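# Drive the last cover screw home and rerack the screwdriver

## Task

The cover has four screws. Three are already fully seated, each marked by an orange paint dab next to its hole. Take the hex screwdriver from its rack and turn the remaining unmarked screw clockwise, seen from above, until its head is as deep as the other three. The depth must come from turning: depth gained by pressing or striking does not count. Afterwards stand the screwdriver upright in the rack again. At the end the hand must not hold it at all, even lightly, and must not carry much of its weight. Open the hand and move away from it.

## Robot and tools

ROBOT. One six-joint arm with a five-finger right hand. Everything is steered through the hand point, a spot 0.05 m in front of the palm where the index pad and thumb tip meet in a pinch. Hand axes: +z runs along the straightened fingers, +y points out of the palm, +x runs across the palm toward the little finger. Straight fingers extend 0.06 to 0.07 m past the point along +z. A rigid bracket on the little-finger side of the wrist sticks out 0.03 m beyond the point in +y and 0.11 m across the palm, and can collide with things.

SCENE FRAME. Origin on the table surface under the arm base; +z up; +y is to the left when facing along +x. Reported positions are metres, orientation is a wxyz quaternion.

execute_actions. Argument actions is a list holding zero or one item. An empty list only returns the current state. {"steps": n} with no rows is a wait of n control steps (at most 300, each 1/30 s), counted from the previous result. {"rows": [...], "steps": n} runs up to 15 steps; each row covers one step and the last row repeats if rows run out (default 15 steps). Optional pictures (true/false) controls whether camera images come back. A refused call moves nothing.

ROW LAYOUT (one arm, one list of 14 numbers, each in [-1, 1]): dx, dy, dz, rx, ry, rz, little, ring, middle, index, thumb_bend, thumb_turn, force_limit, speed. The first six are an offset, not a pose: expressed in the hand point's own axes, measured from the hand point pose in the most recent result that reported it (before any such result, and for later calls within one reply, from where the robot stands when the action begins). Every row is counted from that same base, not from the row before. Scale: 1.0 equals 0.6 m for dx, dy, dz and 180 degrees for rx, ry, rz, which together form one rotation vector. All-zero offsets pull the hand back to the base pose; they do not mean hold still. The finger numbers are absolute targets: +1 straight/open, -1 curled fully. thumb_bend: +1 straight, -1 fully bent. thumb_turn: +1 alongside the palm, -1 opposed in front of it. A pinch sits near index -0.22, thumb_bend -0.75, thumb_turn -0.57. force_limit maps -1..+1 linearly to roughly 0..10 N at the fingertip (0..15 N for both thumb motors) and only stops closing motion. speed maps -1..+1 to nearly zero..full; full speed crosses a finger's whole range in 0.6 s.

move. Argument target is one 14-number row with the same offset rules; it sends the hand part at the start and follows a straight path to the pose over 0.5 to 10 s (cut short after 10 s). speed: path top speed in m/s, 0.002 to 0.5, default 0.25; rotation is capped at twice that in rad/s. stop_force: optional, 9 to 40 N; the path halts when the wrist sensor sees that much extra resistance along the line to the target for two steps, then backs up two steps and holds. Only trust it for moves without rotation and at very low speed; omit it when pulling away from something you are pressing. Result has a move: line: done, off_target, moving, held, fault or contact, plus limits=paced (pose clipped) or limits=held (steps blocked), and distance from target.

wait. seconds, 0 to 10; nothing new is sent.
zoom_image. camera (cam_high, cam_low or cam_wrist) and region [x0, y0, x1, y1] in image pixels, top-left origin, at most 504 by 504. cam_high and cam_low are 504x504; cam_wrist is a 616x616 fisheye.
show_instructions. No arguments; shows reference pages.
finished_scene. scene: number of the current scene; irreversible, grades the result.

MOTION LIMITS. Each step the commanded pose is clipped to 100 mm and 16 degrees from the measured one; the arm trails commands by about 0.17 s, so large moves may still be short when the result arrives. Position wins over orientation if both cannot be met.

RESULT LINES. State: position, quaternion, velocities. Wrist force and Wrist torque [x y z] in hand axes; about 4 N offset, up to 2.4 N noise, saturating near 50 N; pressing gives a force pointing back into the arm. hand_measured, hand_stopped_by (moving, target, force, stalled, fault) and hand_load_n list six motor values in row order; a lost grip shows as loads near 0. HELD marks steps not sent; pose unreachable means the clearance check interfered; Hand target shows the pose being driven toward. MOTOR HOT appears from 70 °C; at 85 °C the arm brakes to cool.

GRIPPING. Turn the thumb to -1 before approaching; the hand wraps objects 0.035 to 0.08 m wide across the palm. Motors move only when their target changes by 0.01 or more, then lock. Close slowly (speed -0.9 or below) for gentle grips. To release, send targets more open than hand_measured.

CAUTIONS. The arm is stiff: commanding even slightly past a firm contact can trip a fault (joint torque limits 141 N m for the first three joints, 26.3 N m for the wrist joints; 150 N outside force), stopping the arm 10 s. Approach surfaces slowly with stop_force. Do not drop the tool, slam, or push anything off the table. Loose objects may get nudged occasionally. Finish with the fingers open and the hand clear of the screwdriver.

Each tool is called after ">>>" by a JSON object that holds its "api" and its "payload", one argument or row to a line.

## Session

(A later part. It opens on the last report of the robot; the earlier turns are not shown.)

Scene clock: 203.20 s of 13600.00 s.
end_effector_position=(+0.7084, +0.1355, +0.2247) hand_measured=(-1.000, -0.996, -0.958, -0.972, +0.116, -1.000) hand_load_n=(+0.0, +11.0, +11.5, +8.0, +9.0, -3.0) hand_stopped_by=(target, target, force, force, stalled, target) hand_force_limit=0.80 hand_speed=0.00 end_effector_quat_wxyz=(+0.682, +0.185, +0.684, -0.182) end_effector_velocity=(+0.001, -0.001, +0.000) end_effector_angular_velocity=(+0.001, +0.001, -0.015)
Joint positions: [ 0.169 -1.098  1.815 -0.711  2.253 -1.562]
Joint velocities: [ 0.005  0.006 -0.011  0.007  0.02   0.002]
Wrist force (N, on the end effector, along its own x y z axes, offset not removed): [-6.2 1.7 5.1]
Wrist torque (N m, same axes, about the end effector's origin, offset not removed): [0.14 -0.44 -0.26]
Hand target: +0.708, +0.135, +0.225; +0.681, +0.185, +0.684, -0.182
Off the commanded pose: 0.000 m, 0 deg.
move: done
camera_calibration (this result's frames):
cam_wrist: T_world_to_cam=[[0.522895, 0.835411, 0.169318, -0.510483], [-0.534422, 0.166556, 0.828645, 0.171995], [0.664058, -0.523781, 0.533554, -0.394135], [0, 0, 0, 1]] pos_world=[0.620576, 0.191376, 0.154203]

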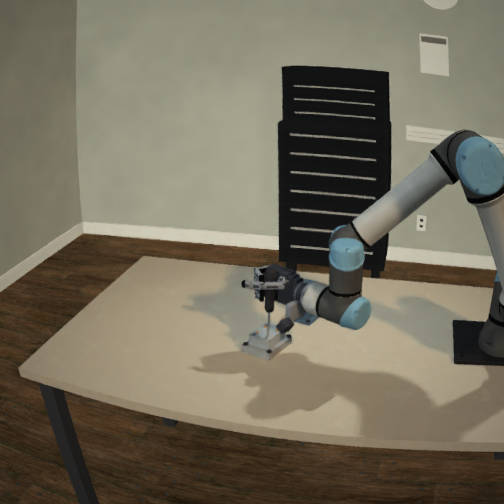

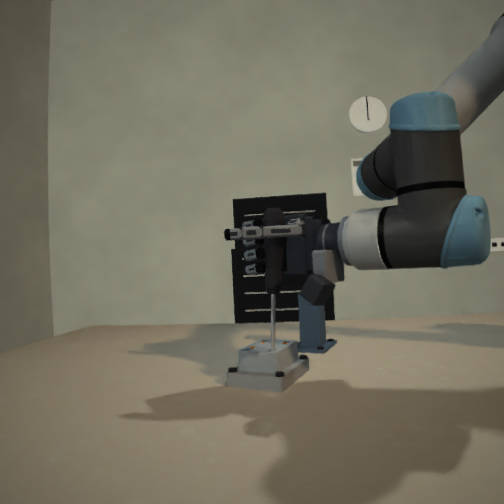

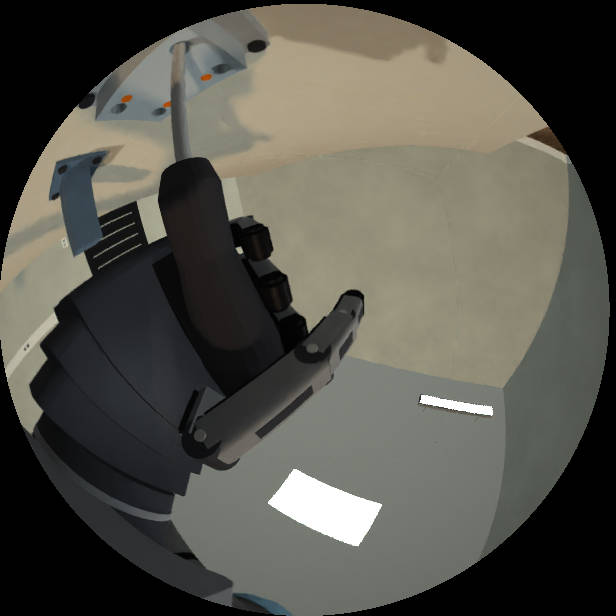

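>>> {"api": "execute_actions", "payload": {
  "actions": [
    {"rows":[[-0.0011,0,0,0,0,0,-0.7,-0.7,-0.65,-0.65,0.5,-1,0.8,0.5]],"steps":8}
  ],
  "pictures": false
}}

>>> {"api": "move", "payload": {
  "target": [0,0.0336,-0.0543,-0.2778,0,0,-0.7,-0.7,-0.65,-0.65,0.5,-1,0.8,0.5],
  "speed": 0.5
}}

>>> {"api": "execute_actions", "payload": {
  "actions": [
    {"rows":[[0,0,0,0,0,0,-1,-1,-1,-1,0.1,-1,0.8,0]],"steps":15}
  ],
  "pictures": false
}}

>>> {"api": "move", "payload": {
  "target": [0.0007,-0.0238,0.0112,0.1111,0,0,-1,-1,-1,-1,0.1,-1,0.8,0],
  "speed": 0.5
}}

>>> {"api": "move", "payload": {
  "target": [0.0006,-0.0378,0.0117,0.1667,0,0,-1,-1,-1,-1,0.1,-1,0.8,0],
  "speed": 0.5
}}

Scene clock: 206.23 s of 13600.00 s.
end_effector_position=(+0.7085, +0.1357, +0.2253) hand_measured=(-0.700, -0.700, -0.650, -0.650, +0.368, -1.000) hand_load_n=(+0.0, +0.0, +0.0, +0.0, +0.0, +0.0) hand_stopped_by=(moving, moving, moving, moving, moving, target) hand_force_limit=0.80 hand_speed=0.50 end_effector_quat_wxyz=(+0.682, +0.185, +0.684, -0.182) end_effector_velocity=(-0.001, +0.000, +0.000) end_effector_angular_velocity=(-0.000, +0.000, +0.003)
Joint positions: [ 0.169 -1.099  1.814 -0.709  2.254 -1.562]
Joint velocities: [-0.001 -0.003  0.003  0.    -0.005  0.   ]
Wrist force (N, on the end effector, along its own x y z axes, offset not removed): [0.2 2.2 2.2]
Wrist torque (N m, same axes, about the end effector's origin, offset not removed): [0.27 -0.15 0.01]
Hand target: +0.708, +0.136, +0.225; +0.682, +0.185, +0.684, -0.182
Off the commanded pose: 0.000 m, 0 deg.
Steps of this call (steps 1 to 83: nothing new was sent; steps 84 to 91: all 8 steps of this action). Readings (end_effector_position | what the end effector reports):
84: (+0.7085, +0.1354, +0.2247) | hand_measured=(-1.000, -0.996, -0.958, -0.972, +0.116, -1.000) hand_load_n=(+0.0, +11.0, +11.5, +8.0, +9.0, -3.0) hand_stopped_by=(moving, moving, moving, moving, moving, target) hand_force_limit=0.80 hand_speed=0.50
85: (+0.7085, +0.1355, +0.2248) | hand_measured=(-1.000, -0.996, -0.958, -0.972, +0.116, -1.000) hand_load_n=(+0.0, +11.0, +11.5, +8.0, +9.0, -3.0) hand_stopped_by=(moving, moving, moving, moving, moving, target) hand_force_limit=0.80 hand_speed=0.50
87: (+0.7085, +0.1357, +0.2250) | hand_measured=(-0.926, -0.922, -0.886, -0.898, +0.160, -1.000) hand_load_n=(+0.0, +0.0, -4.5, +0.0, +2.5, +1.0) hand_stopped_by=(moving, moving, moving, moving, moving, target) hand_force_limit=0.80 hand_speed=0.50
91: the state above

Scene clock: 208.17 s of 13600.00 s.
end_effector_position=(+0.6900, +0.1691, +0.2255) hand_measured=(-0.700, -0.700, -0.650, -0.650, +0.500, -1.000) hand_load_n=(+0.0, +0.0, +0.0, +0.0, +0.0, +0.0) hand_stopped_by=(target, target, target, target, target, target) hand_force_limit=0.80 hand_speed=0.50 end_effector_quat_wxyz=(+0.696, -0.120, +0.697, +0.124) end_effector_velocity=(+0.000, +0.002, +0.000) end_effector_angular_velocity=(-0.001, +0.000, +0.017)
Joint positions: [-0.216 -1.157  1.912 -0.755  0.998 -1.564]
Joint velocities: [-0.003  0.005 -0.008  0.004 -0.02  -0.001]
Wrist force (N, on the end effector, along its own x y z axes, offset not removed): [1.0 2.9 0.3]
Wrist torque (N m, same axes, about the end effector's origin, offset not removed): [0.46 -0.22 0.18]
Hand target: +0.690, +0.169, +0.226; +0.696, -0.121, +0.697, +0.124
Off the commanded pose: 0.000 m, 0 deg.
move: done
camera_calibration (this result's frames):
cam_wrist: T_world_to_cam=[[-0.302452, 0.937553, 0.171804, 0.0225509], [-0.47382, -0.304285, 0.826381, 0.194241], [0.827054, 0.168536, 0.536263, -0.594945], [0, 0, 0, 1]] pos_world=[0.590908, 0.138232, 0.154655]

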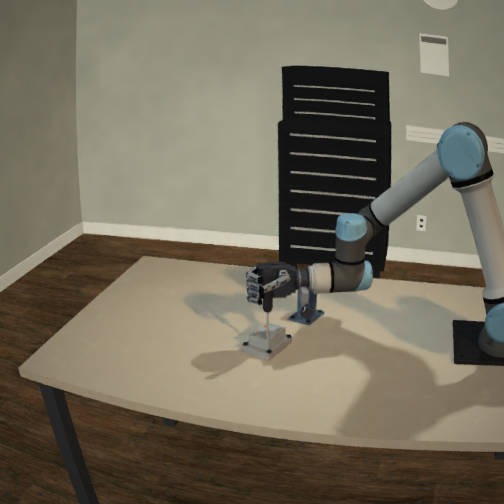

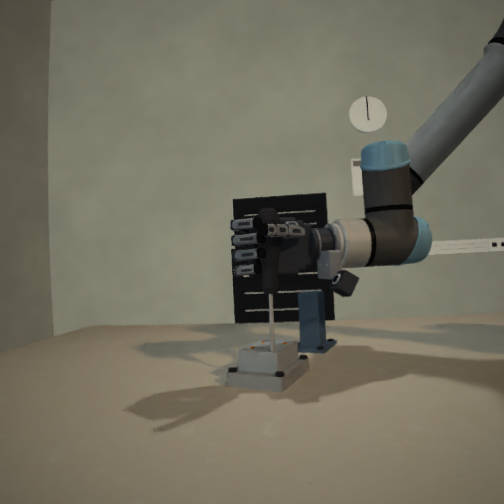

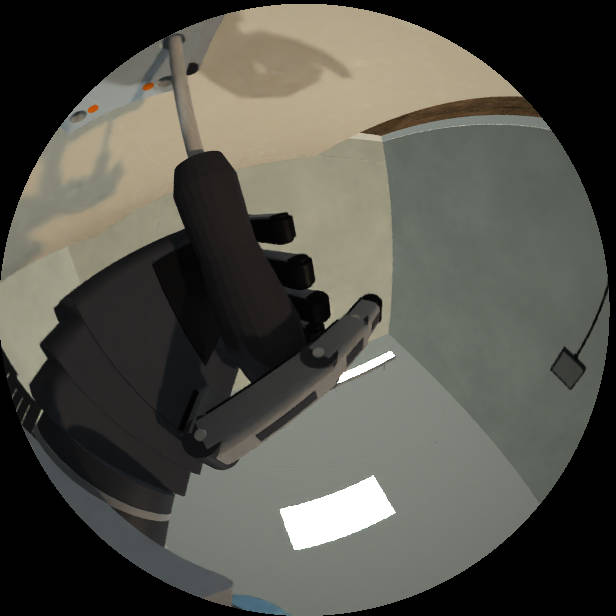

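Scene clock: 208.67 s of 13600.00 s.
end_effector_position=(+0.6901, +0.1690, +0.2255) hand_measured=(-1.000, -0.998, -0.960, -0.972, +0.112, -1.000) hand_load_n=(+0.0, +8.0, +10.5, +10.0, +9.0, +1.5) hand_stopped_by=(target, target, force, force, moving, target) hand_force_limit=0.80 hand_speed=0.00 end_effector_quat_wxyz=(+0.696, -0.120, +0.697, +0.124) end_effector_velocity=(-0.000, +0.000, -0.000) end_effector_angular_velocity=(+0.000, +0.000, +0.001)
Joint positions: [-0.216 -1.157  1.912 -0.755  0.998 -1.564]
Joint velocities: [ 0.     0.     0.001 -0.    -0.001 -0.   ]
Wrist force (N, on the end effector, along its own x y z axes, offset not removed): [2.1 -0.1 1.6]
Wrist torque (N m, same axes, about the end effector's origin, offset not removed): [0.09 -0.49 -0.13]
Hand target: +0.690, +0.169, +0.225; +0.696, -0.120, +0.697, +0.124
Off the commanded pose: 0.000 m, 0 deg.
Steps of this call (steps 1 to 15: all 15 steps of this action). Readings (end_effector_position | what the end effector reports):
1: (+0.6900, +0.1692, +0.2255) | hand_measured=(-0.700, -0.700, -0.650, -0.650, +0.500, -1.000) hand_load_n=(+0.0, +0.0, +0.0, +0.0, +0.0, +0.0) hand_stopped_by=(moving, moving, moving, moving, moving, target) hand_force_limit=0.80 hand_speed=0.00
2: (+0.6900, +0.1692, +0.2255) | hand_measured=(-0.700, -0.700, -0.650, -0.650, +0.500, -1.000) hand_load_n=(+0.0, +0.0, +0.0, +0.0, +0.0, +0.0) hand_stopped_by=(moving, moving, moving, moving, moving, target) hand_force_limit=0.80 hand_speed=0.00
4: (+0.6900, +0.1692, +0.2255) | hand_measured=(-0.750, -0.750, -0.700, -0.700, +0.468, -1.000) hand_load_n=(+0.0, +0.0, +0.0, +0.0, +0.0, +0.0) hand_stopped_by=(moving, moving, moving, moving, moving, target) hand_force_limit=0.80 hand_speed=0.00
8: (+0.6901, +0.1691, +0.2255) | hand_measured=(-0.972, -0.972, -0.922, -0.922, +0.328, -1.000) hand_load_n=(+0.0, +3.5, +0.0, +0.0, +0.0, +0.0) hand_stopped_by=(moving, moving, moving, moving, moving, target) hand_force_limit=0.80 hand_speed=0.00
15: the state above

Scene clock: 210.00 s of 13600.00 s.
end_effector_position=(+0.7012, +0.1580, +0.2251) hand_measured=(-1.000, -0.996, -0.960, -0.972, +0.116, -1.000) hand_load_n=(+0.0, +8.5, +10.5, +9.5, +9.0, -1.0) hand_stopped_by=(target, target, force, force, stalled, target) hand_force_limit=0.80 hand_speed=0.00 end_effector_quat_wxyz=(+0.706, +0.002, +0.708, +0.002) end_effector_velocity=(+0.001, -0.001, -0.000) end_effector_angular_velocity=(+0.000, +0.001, -0.016)
Joint positions: [-0.069 -1.184  1.955 -0.769  1.492 -1.564]
Joint velocities: [ 0.008  0.002 -0.003  0.002  0.024  0.   ]
Wrist force (N, on the end effector, along its own x y z axes, offset not removed): [-6.5 -1.5 4.8]
Wrist torque (N m, same axes, about the end effector's origin, offset not removed): [-0.09 -0.29 -0.75]
Hand target: +0.701, +0.158, +0.225; +0.706, +0.003, +0.708, +0.001
Off the commanded pose: 0.000 m, 0 deg.
move: done
camera_calibration (this result's frames):
cam_wrist: T_world_to_cam=[[0.0347595, 0.984625, 0.171186, -0.207268], [-0.547845, -0.124487, 0.827266, 0.21976], [0.835858, -0.122539, 0.535095, -0.562008], [0, 0, 0, 1]] pos_world=[0.597358, 0.162571, 0.154409]

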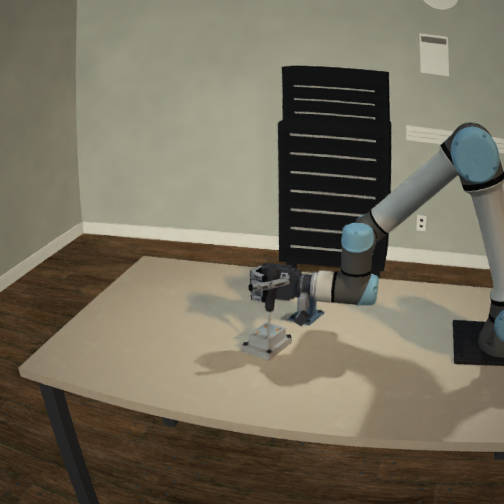

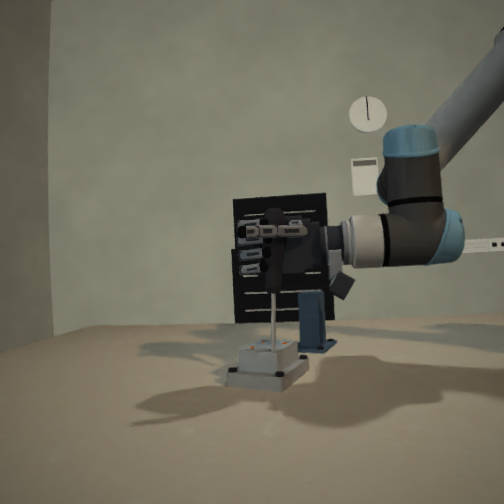

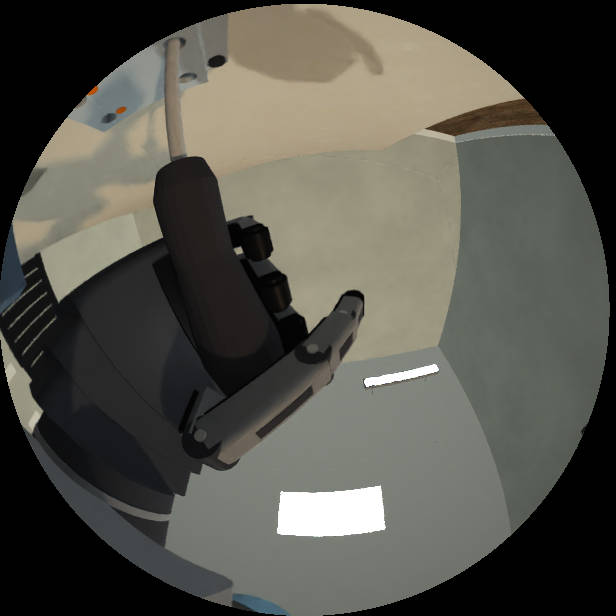

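Scene clock: 211.30 s of 13600.00 s.
end_effector_position=(+0.7082, +0.1354, +0.2246) hand_measured=(-1.000, -0.996, -0.960, -0.972, +0.116, -1.000) hand_load_n=(+0.0, +11.0, +11.5, +8.0, +9.0, -3.0) hand_stopped_by=(target, target, force, force, stalled, target) hand_force_limit=0.80 hand_speed=0.00 end_effector_quat_wxyz=(+0.682, +0.184, +0.684, -0.181) end_effector_velocity=(+0.001, -0.001, +0.001) end_effector_angular_velocity=(+0.001, +0.001, -0.016)
Joint positions: [ 0.167 -1.099  1.817 -0.712  2.25  -1.562]
Joint velocities: [ 0.006  0.005 -0.011  0.007  0.022  0.002]
Wrist force (N, on the end effector, along its own x y z axes, offset not removed): [-3.7 2.1 5.5]
Wrist torque (N m, same axes, about the end effector's origin, offset not removed): [0.22 -0.80 -0.08]
Hand target: +0.708, +0.135, +0.225; +0.682, +0.185, +0.684, -0.182
Off the commanded pose: 0.000 m, 0 deg.
move: done
camera_calibration (this result's frames):
cam_wrist: T_world_to_cam=[[0.521223, 0.836426, 0.169467, -0.509244], [-0.535057, 0.165576, 0.828431, 0.172601], [0.664862, -0.522472, 0.533838, -0.394826], [0, 0, 0, 1]] pos_world=[0.620286, 0.191081, 0.154085]

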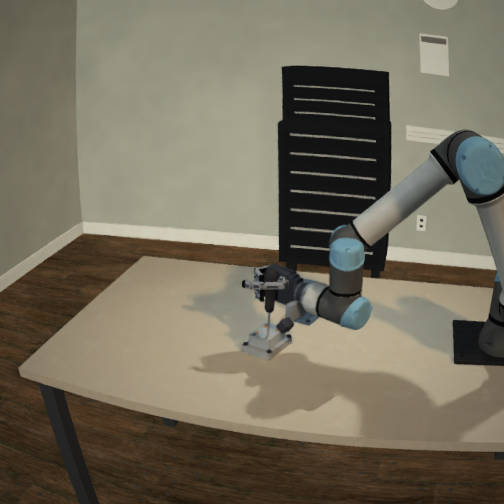

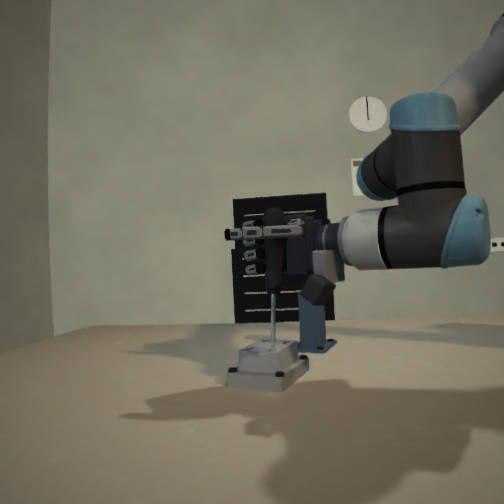

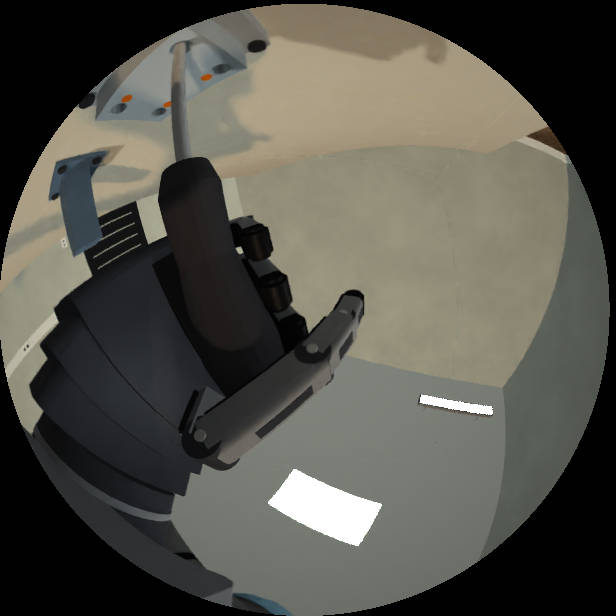

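>>> {"api": "execute_actions", "payload": {
  "actions": [
    {"rows":[[-0.001,0,0,0,0,0,-0.7,-0.7,-0.65,-0.65,0.5,-1,0.8,0.5]],"steps":8}
  ],
  "pictures": false
}}

>>> {"api": "move", "payload": {
  "target": [0,0.0338,-0.0538,-0.2778,0,0,-0.7,-0.7,-0.65,-0.65,0.5,-1,0.8,0.5],
  "speed": 0.5
}}

>>> {"api": "execute_actions", "payload": {
  "actions": [
    {"rows":[[0,0,0,0,0,0,-1,-1,-1,-1,0.1,-1,0.8,0]],"steps":15}
  ],
  "pictures": false
}}

>>> {"api": "move", "payload": {
  "target": [0.0007,-0.0238,0.0112,0.1111,0,0,-1,-1,-1,-1,0.1,-1,0.8,0],
  "speed": 0.5
}}

>>> {"api": "move", "payload": {
  "target": [0.0006,-0.0378,0.0117,0.1667,0,0,-1,-1,-1,-1,0.1,-1,0.8,0],
  "speed": 0.5
}}

>>> {"api": "execute_actions", "payload": {
  "actions": [
    {"rows":[[-0.001,0,0,0,0,0,-0.7,-0.7,-0.65,-0.65,0.5,-1,0.8,0.5]],"steps":8}
  ],
  "pictures": false
}}

>>> {"api": "move", "payload": {
  "target": [0,0.0338,-0.054,-0.2778,0,0,-0.7,-0.7,-0.65,-0.65,0.5,-1,0.8,0.5],
  "speed": 0.5
}}

>>> {"api": "execute_actions", "payload": {
  "actions": [
    {"rows":[[0,0,0,0,0,0,-1,-1,-1,-1,0.1,-1,0.8,0]],"steps":15}
  ],
  "pictures": false
}}

>>> {"api": "move", "payload": {
  "target": [0.0007,-0.0238,0.0112,0.1111,0,0,-1,-1,-1,-1,0.1,-1,0.8,0],
  "speed": 0.5
}}

>>> {"api": "move", "payload": {
  "target": [0.0006,-0.0378,0.0117,0.1667,0,0,-1,-1,-1,-1,0.1,-1,0.8,0],
  "speed": 0.5
}}

Scene clock: 213.67 s of 13600.00 s.
end_effector_position=(+0.7082, +0.1356, +0.2252) hand_measured=(-0.700, -0.700, -0.650, -0.650, +0.368, -1.000) hand_load_n=(+0.0, +0.0, +0.0, +0.0, +0.0, +0.0) hand_stopped_by=(moving, moving, moving, moving, moving, target) hand_force_limit=0.80 hand_speed=0.50 end_effector_quat_wxyz=(+0.682, +0.184, +0.684, -0.181) end_effector_velocity=(-0.001, -0.001, +0.001) end_effector_angular_velocity=(+0.000, -0.000, +0.001)
Joint positions: [ 0.168 -1.1    1.816 -0.711  2.251 -1.562]
Joint velocities: [-0.003 -0.004  0.003  0.001 -0.004  0.   ]
Wrist force (N, on the end effector, along its own x y z axes, offset not removed): [0.9 1.8 1.8]
Wrist torque (N m, same axes, about the end effector's origin, offset not removed): [0.27 -0.25 0.03]
Hand target: +0.708, +0.135, +0.225; +0.682, +0.184, +0.684, -0.181
Off the commanded pose: 0.000 m, 0 deg.
Steps of this call (steps 1 to 63: nothing new was sent; steps 64 to 71: all 8 steps of this action). Readings (end_effector_position | what the end effector reports):
64: (+0.7083, +0.1353, +0.2246) | hand_measured=(-1.000, -0.996, -0.960, -0.972, +0.116, -1.000) hand_load_n=(+0.0, +11.0, +11.5, +8.0, +9.0, -3.0) hand_stopped_by=(moving, moving, moving, moving, moving, target) hand_force_limit=0.80 hand_speed=0.50
65: (+0.7083, +0.1354, +0.2247) | hand_measured=(-1.000, -0.996, -0.960, -0.972, +0.116, -1.000) hand_load_n=(+0.0, +11.0, +11.5, +8.0, +9.0, -3.0) hand_stopped_by=(moving, moving, moving, moving, moving, target) hand_force_limit=0.80 hand_speed=0.50
67: (+0.7083, +0.1356, +0.2249) | hand_measured=(-0.926, -0.922, -0.888, -0.898, +0.160, -1.000) hand_load_n=(+0.0, +0.0, -4.5, +0.0, +2.5, +1.0) hand_stopped_by=(moving, moving, moving, moving, moving, target) hand_force_limit=0.80 hand_speed=0.50
71: the state above

Scene clock: 215.60 s of 13600.00 s.
end_effector_position=(+0.6900, +0.1689, +0.2253) hand_measured=(-0.700, -0.700, -0.650, -0.650, +0.500, -1.000) hand_load_n=(+0.0, +0.0, +0.0, +0.0, +0.0, +0.0) hand_stopped_by=(target, target, target, target, target, target) hand_force_limit=0.80 hand_speed=0.50 end_effector_quat_wxyz=(+0.696, -0.121, +0.697, +0.124) end_effector_velocity=(+0.001, +0.001, -0.000) end_effector_angular_velocity=(-0.000, +0.001, +0.015)
Joint positions: [-0.217 -1.156  1.911 -0.756  0.995 -1.564]
Joint velocities: [-0.004  0.005 -0.009  0.005 -0.019 -0.001]
Wrist force (N, on the end effector, along its own x y z axes, offset not removed): [0.6 1.2 0.5]
Wrist torque (N m, same axes, about the end effector's origin, offset not removed): [0.33 -0.15 0.11]
Hand target: +0.690, +0.169, +0.225; +0.696, -0.121, +0.697, +0.125
Off the commanded pose: 0.000 m, 0 deg.
move: done
camera_calibration (this result's frames):
cam_wrist: T_world_to_cam=[[-0.304323, 0.936977, 0.171642, 0.0242049], [-0.473552, -0.305157, 0.826213, 0.194325], [0.82652, 0.170154, 0.536574, -0.594842], [0, 0, 0, 1]] pos_world=[0.591039, 0.137835, 0.154468]

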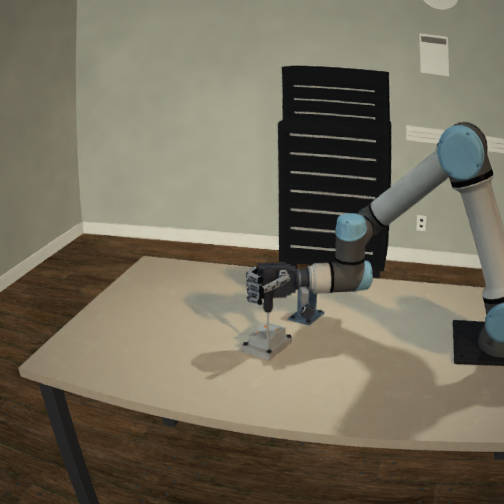

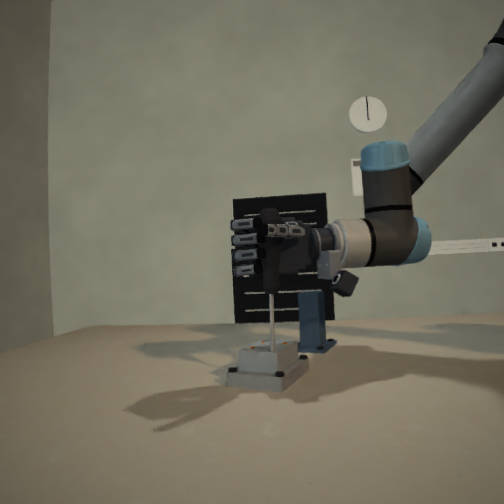

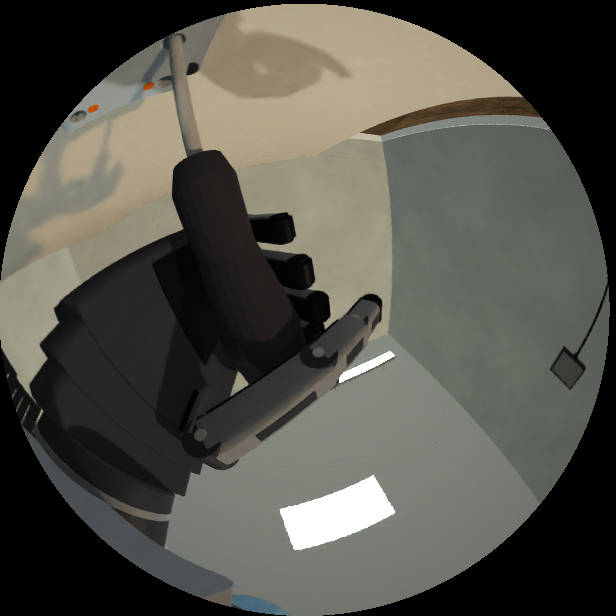

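Scene clock: 216.10 s of 13600.00 s.
end_effector_position=(+0.6901, +0.1688, +0.2254) hand_measured=(-1.000, -0.998, -0.958, -0.972, +0.112, -1.000) hand_load_n=(+0.0, +7.5, +10.0, +10.5, +9.0, +1.5) hand_stopped_by=(target, target, force, force, moving, target) hand_force_limit=0.80 hand_speed=0.00 end_effector_quat_wxyz=(+0.696, -0.121, +0.697, +0.124) end_effector_velocity=(+0.000, -0.000, -0.000) end_effector_angular_velocity=(+0.000, +0.001, -0.002)
Joint positions: [-0.217 -1.156  1.911 -0.756  0.995 -1.564]
Joint velocities: [-0.    -0.     0.001  0.     0.002 -0.   ]
Wrist force (N, on the end effector, along its own x y z axes, offset not removed): [0.7 1.7 1.1]
Wrist torque (N m, same axes, about the end effector's origin, offset not removed): [0.36 -0.28 0.03]
Hand target: +0.690, +0.169, +0.225; +0.696, -0.121, +0.697, +0.124
Off the commanded pose: 0.000 m, 0 deg.
Steps of this call (steps 1 to 15: all 15 steps of this action). Readings (end_effector_position | what the end effector reports):
1: (+0.6900, +0.1690, +0.2253) | hand_measured=(-0.700, -0.700, -0.650, -0.650, +0.500, -1.000) hand_load_n=(+0.0, +0.0, +0.0, +0.0, +0.0, +0.0) hand_stopped_by=(moving, moving, moving, moving, moving, target) hand_force_limit=0.80 hand_speed=0.00
2: (+0.6901, +0.1690, +0.2253) | hand_measured=(-0.700, -0.700, -0.650, -0.650, +0.500, -1.000) hand_load_n=(+0.0, +0.0, +0.0, +0.0, +0.0, +0.0) hand_stopped_by=(moving, moving, moving, moving, moving, target) hand_force_limit=0.80 hand_speed=0.00
4: (+0.6901, +0.1690, +0.2253) | hand_measured=(-0.750, -0.750, -0.700, -0.700, +0.468, -1.000) hand_load_n=(+0.0, +0.0, +0.0, +0.0, +0.0, +0.0) hand_stopped_by=(moving, moving, moving, moving, moving, target) hand_force_limit=0.80 hand_speed=0.00
8: (+0.6901, +0.1689, +0.2254) | hand_measured=(-0.972, -0.972, -0.922, -0.922, +0.328, -1.000) hand_load_n=(+0.0, +3.5, +0.5, +0.0, +0.0, +0.0) hand_stopped_by=(moving, moving, moving, moving, moving, target) hand_force_limit=0.80 hand_speed=0.00
15: the state above

Scene clock: 217.43 s of 13600.00 s.
end_effector_position=(+0.7012, +0.1578, +0.2250) hand_measured=(-1.000, -0.996, -0.958, -0.972, +0.116, -1.000) hand_load_n=(+0.0, +8.5, +10.5, +9.5, +9.5, -1.0) hand_stopped_by=(target, target, force, force, stalled, target) hand_force_limit=0.80 hand_speed=0.00 end_effector_quat_wxyz=(+0.706, +0.001, +0.708, +0.002) end_effector_velocity=(+0.001, -0.001, -0.001) end_effector_angular_velocity=(+0.001, +0.002, -0.017)
Joint positions: [-0.071 -1.184  1.955 -0.77   1.489 -1.564]
Joint velocities: [ 0.008  0.003 -0.002  0.002  0.025  0.   ]
Wrist force (N, on the end effector, along its own x y z axes, offset not removed): [-7.1 -1.1 3.6]
Wrist torque (N m, same axes, about the end effector's origin, offset not removed): [0.01 -0.17 -0.72]
Hand target: +0.701, +0.158, +0.225; +0.706, +0.002, +0.708, +0.001
Off the commanded pose: 0.000 m, 0 deg.
move: done
camera_calibration (this result's frames):
cam_wrist: T_world_to_cam=[[0.0327977, 0.984699, 0.171152, -0.205696], [-0.547922, -0.125503, 0.827061, 0.220155], [0.835886, -0.120903, 0.535422, -0.562358], [0, 0, 0, 1]] pos_world=[0.597441, 0.162188, 0.154222]

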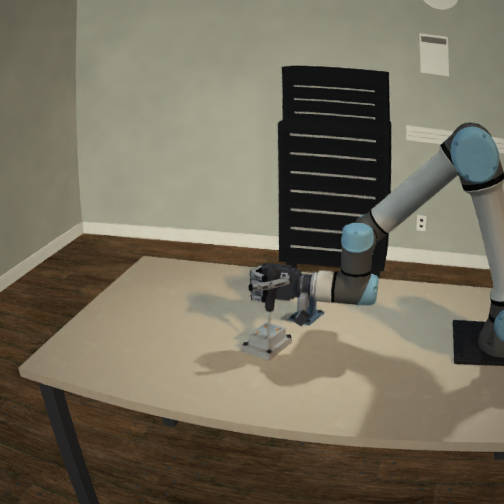

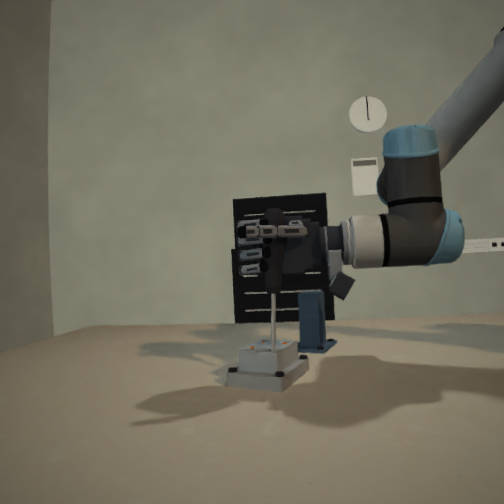

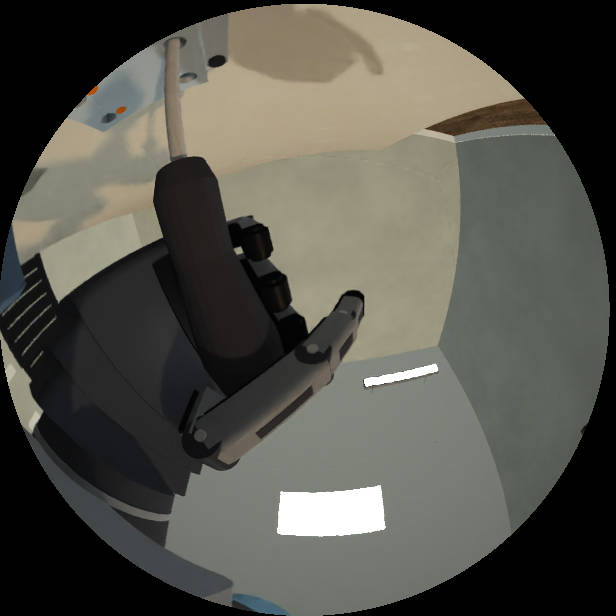

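Scene clock: 218.73 s of 13600.00 s.
end_effector_position=(+0.7083, +0.1352, +0.2245) hand_measured=(-1.000, -0.996, -0.958, -0.972, +0.116, -1.000) hand_load_n=(+0.0, +10.5, +11.5, +8.0, +9.0, -2.5) hand_stopped_by=(target, target, force, force, stalled, target) hand_force_limit=0.80 hand_speed=0.00 end_effector_quat_wxyz=(+0.682, +0.183, +0.684, -0.180) end_effector_velocity=(+0.001, -0.001, +0.000) end_effector_angular_velocity=(+0.001, -0.000, -0.015)
Joint positions: [ 0.166 -1.1    1.818 -0.714  2.247 -1.563]
Joint velocities: [ 0.005  0.006 -0.011  0.005  0.02   0.002]
Wrist force (N, on the end effector, along its own x y z axes, offset not removed): [-4.5 1.4 3.4]
Wrist torque (N m, same axes, about the end effector's origin, offset not removed): [0.19 -0.64 -0.12]
Hand target: +0.708, +0.135, +0.224; +0.682, +0.184, +0.684, -0.181
Off the commanded pose: 0.000 m, 0 deg.
move: done
camera_calibration (this result's frames):
cam_wrist: T_world_to_cam=[[0.519546, 0.837435, 0.169629, -0.508123], [-0.535695, 0.164584, 0.828217, 0.173438], [0.66566, -0.521166, 0.534119, -0.395715], [0, 0, 0, 1]] pos_world=[0.620315, 0.190742, 0.153907]

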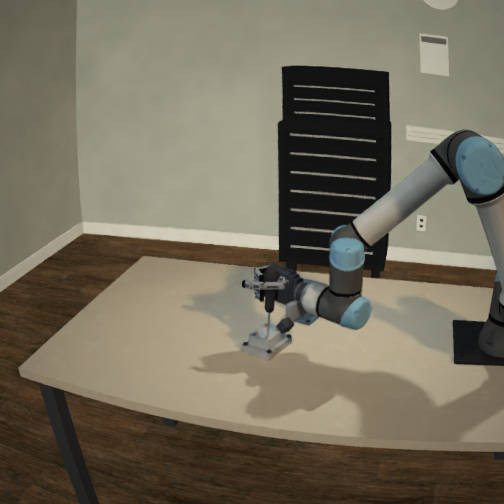

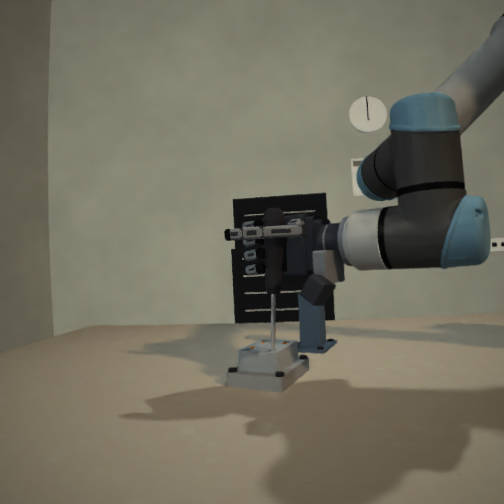

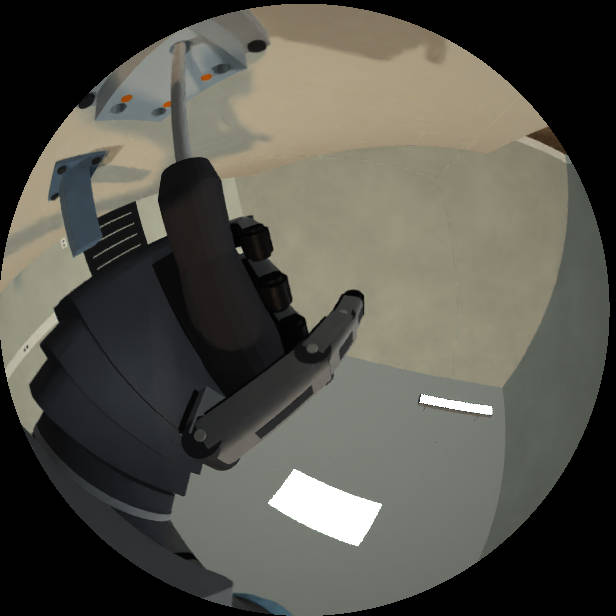

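Scene clock: 219.00 s of 13600.00 s.
end_effector_position=(+0.7082, +0.1353, +0.2248) hand_measured=(-0.700, -0.700, -0.650, -0.650, +0.368, -1.000) hand_load_n=(+0.0, +0.0, +0.0, +0.0, +0.0, +0.0) hand_stopped_by=(moving, moving, moving, moving, moving, target) hand_force_limit=0.80 hand_speed=0.50 end_effector_quat_wxyz=(+0.682, +0.183, +0.684, -0.180) end_effector_velocity=(-0.000, +0.001, +0.001) end_effector_angular_velocity=(+0.000, -0.001, +0.004)
Joint positions: [ 0.166 -1.1    1.818 -0.713  2.247 -1.562]
Joint velocities: [ 0.    -0.003  0.     0.001 -0.004 -0.   ]
Wrist force (N, on the end effector, along its own x y z axes, offset not removed): [-0.6 3.7 2.4]
Wrist torque (N m, same axes, about the end effector's origin, offset not removed): [0.52 0.00 0.07]
Hand target: +0.708, +0.135, +0.225; +0.682, +0.183, +0.684, -0.180
Off the commanded pose: 0.000 m, 0 deg.
Steps of this call (steps 1 to 8: all 8 steps of this action). Readings (end_effector_position | what the end effector reports):
1: (+0.7083, +0.1352, +0.2245) | hand_measured=(-1.000, -0.996, -0.958, -0.972, +0.116, -1.000) hand_load_n=(+0.0, +10.5, +11.5, +8.0, +9.0, -2.5) hand_stopped_by=(moving, moving, moving, moving, moving, target) hand_force_limit=0.80 hand_speed=0.50
2: (+0.7083, +0.1352, +0.2245) | hand_measured=(-1.000, -0.996, -0.958, -0.972, +0.116, -1.000) hand_load_n=(+0.0, +10.5, +11.5, +8.0, +9.0, -2.5) hand_stopped_by=(moving, moving, moving, moving, moving, target) hand_force_limit=0.80 hand_speed=0.50
4: (+0.7082, +0.1352, +0.2245) | hand_measured=(-0.926, -0.922, -0.886, -0.898, +0.160, -1.000) hand_load_n=(+0.0, +0.0, -4.5, +0.0, +2.5, +1.0) hand_stopped_by=(moving, moving, moving, moving, moving, target) hand_force_limit=0.80 hand_speed=0.50
8: the state above

Scene clock: 220.93 s of 13600.00 s.
end_effector_position=(+0.6899, +0.1689, +0.2252) hand_measured=(-0.700, -0.700, -0.650, -0.650, +0.500, -1.000) hand_load_n=(+0.0, +0.0, +0.0, +0.0, +0.0, +0.0) hand_stopped_by=(target, target, target, target, target, target) hand_force_limit=0.80 hand_speed=0.50 end_effector_quat_wxyz=(+0.696, -0.122, +0.697, +0.125) end_effector_velocity=(+0.001, +0.001, +0.000) end_effector_angular_velocity=(-0.001, -0.000, +0.016)
Joint positions: [-0.218 -1.155  1.911 -0.757  0.992 -1.564]
Joint velocities: [-0.004  0.005 -0.009  0.004 -0.02  -0.001]
Wrist force (N, on the end effector, along its own x y z axes, offset not removed): [0.6 2.0 2.1]
Wrist torque (N m, same axes, about the end effector's origin, offset not removed): [0.27 -0.16 0.09]
Hand target: +0.690, +0.169, +0.225; +0.696, -0.122, +0.697, +0.126
Off the commanded pose: 0.000 m, 0 deg.
move: done
camera_calibration (this result's frames):
cam_wrist: T_world_to_cam=[[-0.306324, 0.936361, 0.171446, 0.0257891], [-0.473144, -0.306046, 0.826118, 0.194309], [0.826015, 0.171941, 0.536783, -0.594637], [0, 0, 0, 1]] pos_world=[0.591015, 0.137562, 0.154248]

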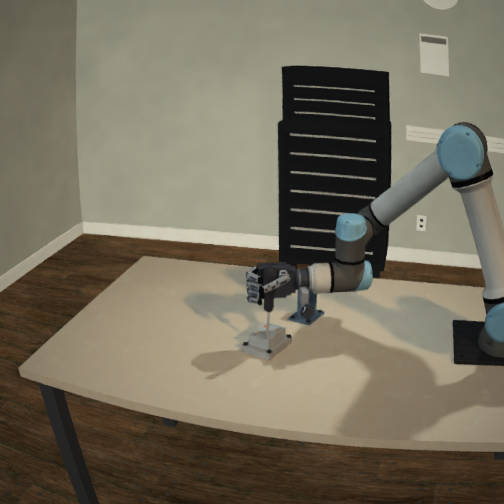

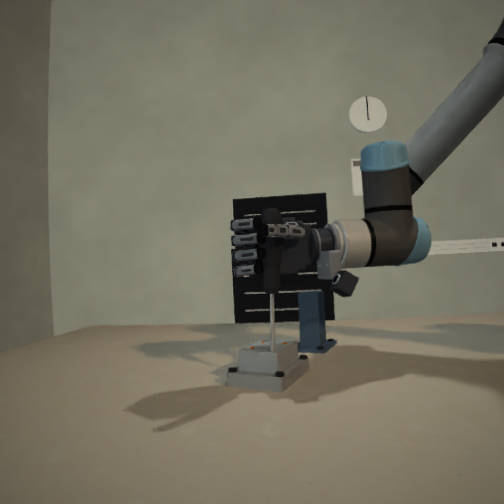

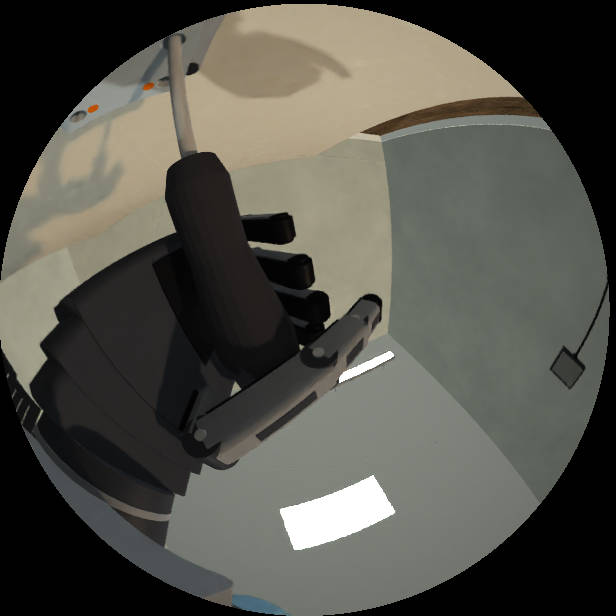

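Scene clock: 221.43 s of 13600.00 s.
end_effector_position=(+0.6900, +0.1688, +0.2252) hand_measured=(-1.000, -0.998, -0.960, -0.972, +0.112, -1.000) hand_load_n=(+0.0, +7.5, +10.0, +10.5, +9.0, +2.0) hand_stopped_by=(target, target, force, force, moving, target) hand_force_limit=0.80 hand_speed=0.00 end_effector_quat_wxyz=(+0.696, -0.121, +0.697, +0.125) end_effector_velocity=(+0.000, -0.000, +0.000) end_effector_angular_velocity=(-0.000, -0.001, +0.000)
Joint positions: [-0.218 -1.155  1.911 -0.757  0.992 -1.564]
Joint velocities: [-0. -0. -0. -0. -0.  0.]
Wrist force (N, on the end effector, along its own x y z axes, offset not removed): [-0.1 1.3 3.0]
Wrist torque (N m, same axes, about the end effector's origin, offset not removed): [0.20 -0.18 -0.11]
Hand target: +0.690, +0.169, +0.225; +0.696, -0.122, +0.697, +0.125
Off the commanded pose: 0.000 m, 0 deg.
Steps of this call (steps 1 to 15: all 15 steps of this action). Readings (end_effector_position | what the end effector reports):
1: (+0.6899, +0.1689, +0.2252) | hand_measured=(-0.700, -0.700, -0.650, -0.650, +0.500, -1.000) hand_load_n=(+0.0, +0.0, +0.0, +0.0, +0.0, +0.0) hand_stopped_by=(moving, moving, moving, moving, moving, target) hand_force_limit=0.80 hand_speed=0.00
2: (+0.6899, +0.1689, +0.2252) | hand_measured=(-0.700, -0.700, -0.650, -0.650, +0.500, -1.000) hand_load_n=(+0.0, +0.0, +0.0, +0.0, +0.0, +0.0) hand_stopped_by=(moving, moving, moving, moving, moving, target) hand_force_limit=0.80 hand_speed=0.00
4: (+0.6899, +0.1689, +0.2252) | hand_measured=(-0.750, -0.750, -0.700, -0.700, +0.468, -1.000) hand_load_n=(+0.0, +0.0, +0.0, +0.0, +0.0, +0.0) hand_stopped_by=(moving, moving, moving, moving, moving, target) hand_force_limit=0.80 hand_speed=0.00
8: (+0.6900, +0.1688, +0.2252) | hand_measured=(-0.972, -0.972, -0.922, -0.922, +0.328, -1.000) hand_load_n=(+0.0, +4.0, +1.0, +0.0, +0.0, +0.0) hand_stopped_by=(moving, moving, moving, moving, moving, target) hand_force_limit=0.80 hand_speed=0.00
15: the state above

Scene clock: 222.77 s of 13600.00 s.
end_effector_position=(+0.7011, +0.1578, +0.2248) hand_measured=(-1.000, -0.998, -0.960, -0.972, +0.116, -1.000) hand_load_n=(+0.0, +8.0, +10.5, +10.0, +9.0, -0.5) hand_stopped_by=(target, target, force, force, stalled, target) hand_force_limit=0.80 hand_speed=0.00 end_effector_quat_wxyz=(+0.706, +0.001, +0.708, +0.003) end_effector_velocity=(+0.002, -0.000, +0.000) end_effector_angular_velocity=(+0.000, -0.001, -0.016)
Joint positions: [-0.072 -1.183  1.955 -0.771  1.485 -1.565]
Joint velocities: [ 0.008  0.002 -0.004  0.     0.024  0.   ]
Wrist force (N, on the end effector, along its own x y z axes, offset not removed): [-7.1 -0.9 4.1]
Wrist torque (N m, same axes, about the end effector's origin, offset not removed): [0.04 -0.24 -0.63]
Hand target: +0.701, +0.158, +0.225; +0.706, +0.001, +0.708, +0.002
Off the commanded pose: 0.000 m, 0 deg.
move: done
camera_calibration (this result's frames):
cam_wrist: T_world_to_cam=[[0.0306968, 0.984785, 0.171042, -0.204143], [-0.547892, -0.126546, 0.826922, 0.220436], [0.835986, -0.119097, 0.535672, -0.562599], [0, 0, 0, 1]] pos_world=[0.597367, 0.161928, 0.154002]

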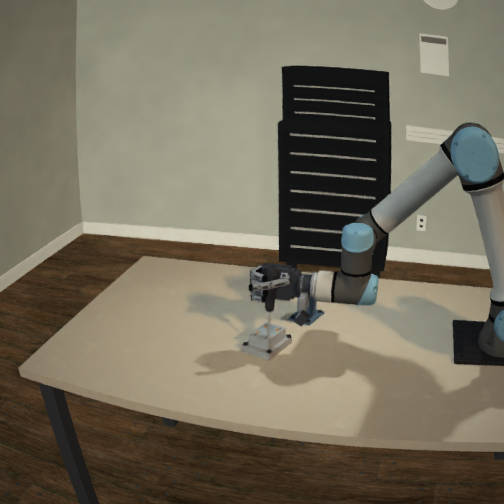

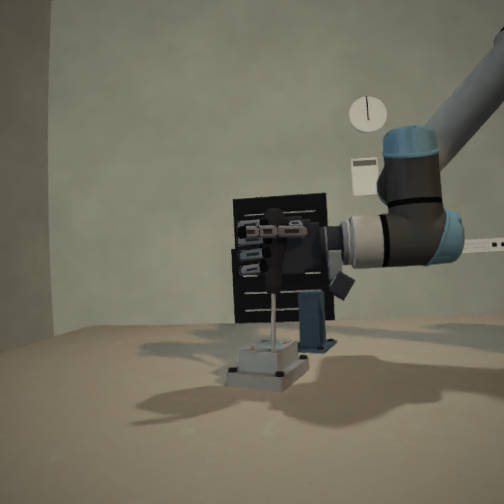

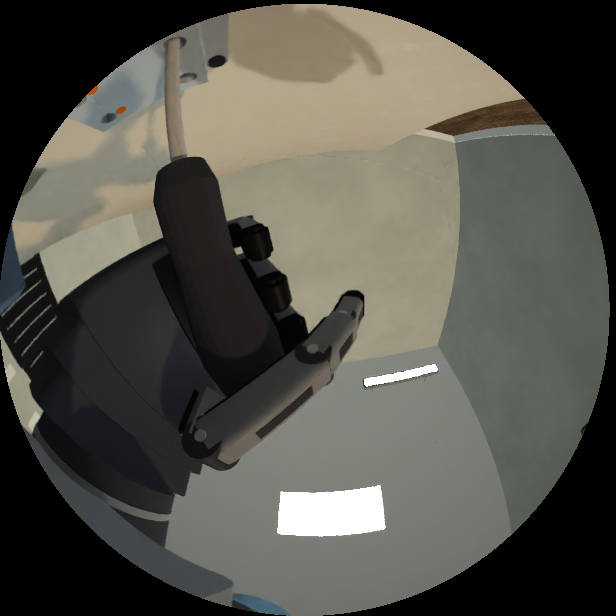

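Scene clock: 224.07 s of 13600.00 s.
end_effector_position=(+0.7082, +0.1352, +0.2243) hand_measured=(-1.000, -0.996, -0.958, -0.972, +0.116, -1.000) hand_load_n=(+0.0, +10.5, +11.5, +8.0, +9.0, -2.5) hand_stopped_by=(target, target, force, force, stalled, target) hand_force_limit=0.80 hand_speed=0.00 end_effector_quat_wxyz=(+0.683, +0.183, +0.684, -0.180) end_effector_velocity=(+0.001, -0.001, +0.000) end_effector_angular_velocity=(+0.001, +0.001, -0.016)
Joint positions: [ 0.165 -1.1    1.82  -0.715  2.244 -1.563]
Joint velocities: [ 0.006  0.005 -0.011  0.007  0.023  0.002]
Wrist force (N, on the end effector, along its own x y z axes, offset not removed): [-6.9 1.6 4.4]
Wrist torque (N m, same axes, about the end effector's origin, offset not removed): [0.21 -0.41 -0.31]
Hand target: +0.708, +0.135, +0.224; +0.682, +0.183, +0.684, -0.180
Off the commanded pose: 0.000 m, 0 deg.
move: done
camera_calibration (this result's frames):
cam_wrist: T_world_to_cam=[[0.517751, 0.838537, 0.169674, -0.506943], [-0.536268, 0.163565, 0.828048, 0.174157], [0.666596, -0.519713, 0.534367, -0.396516], [0, 0, 0, 1]] pos_world=[0.620181, 0.19053, 0.15369]

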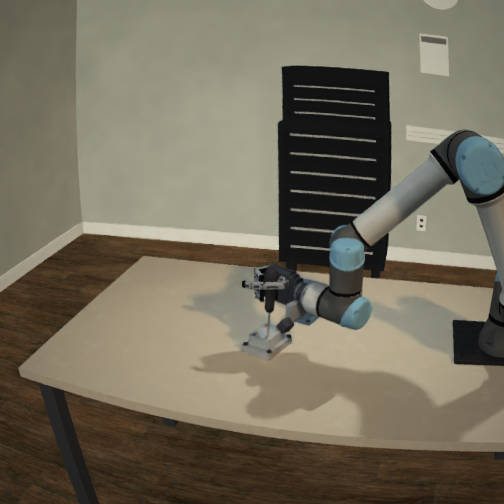

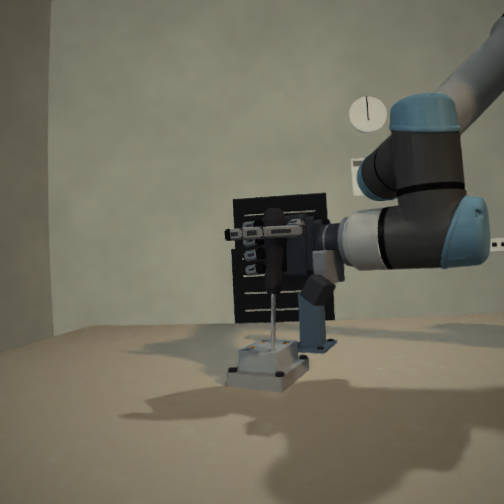

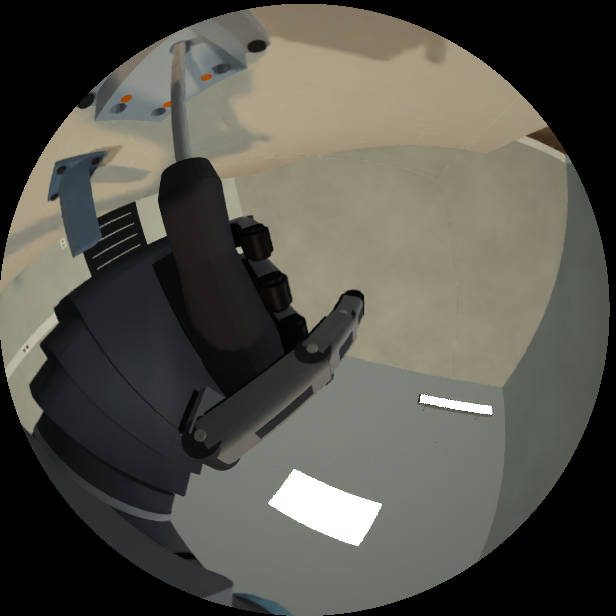

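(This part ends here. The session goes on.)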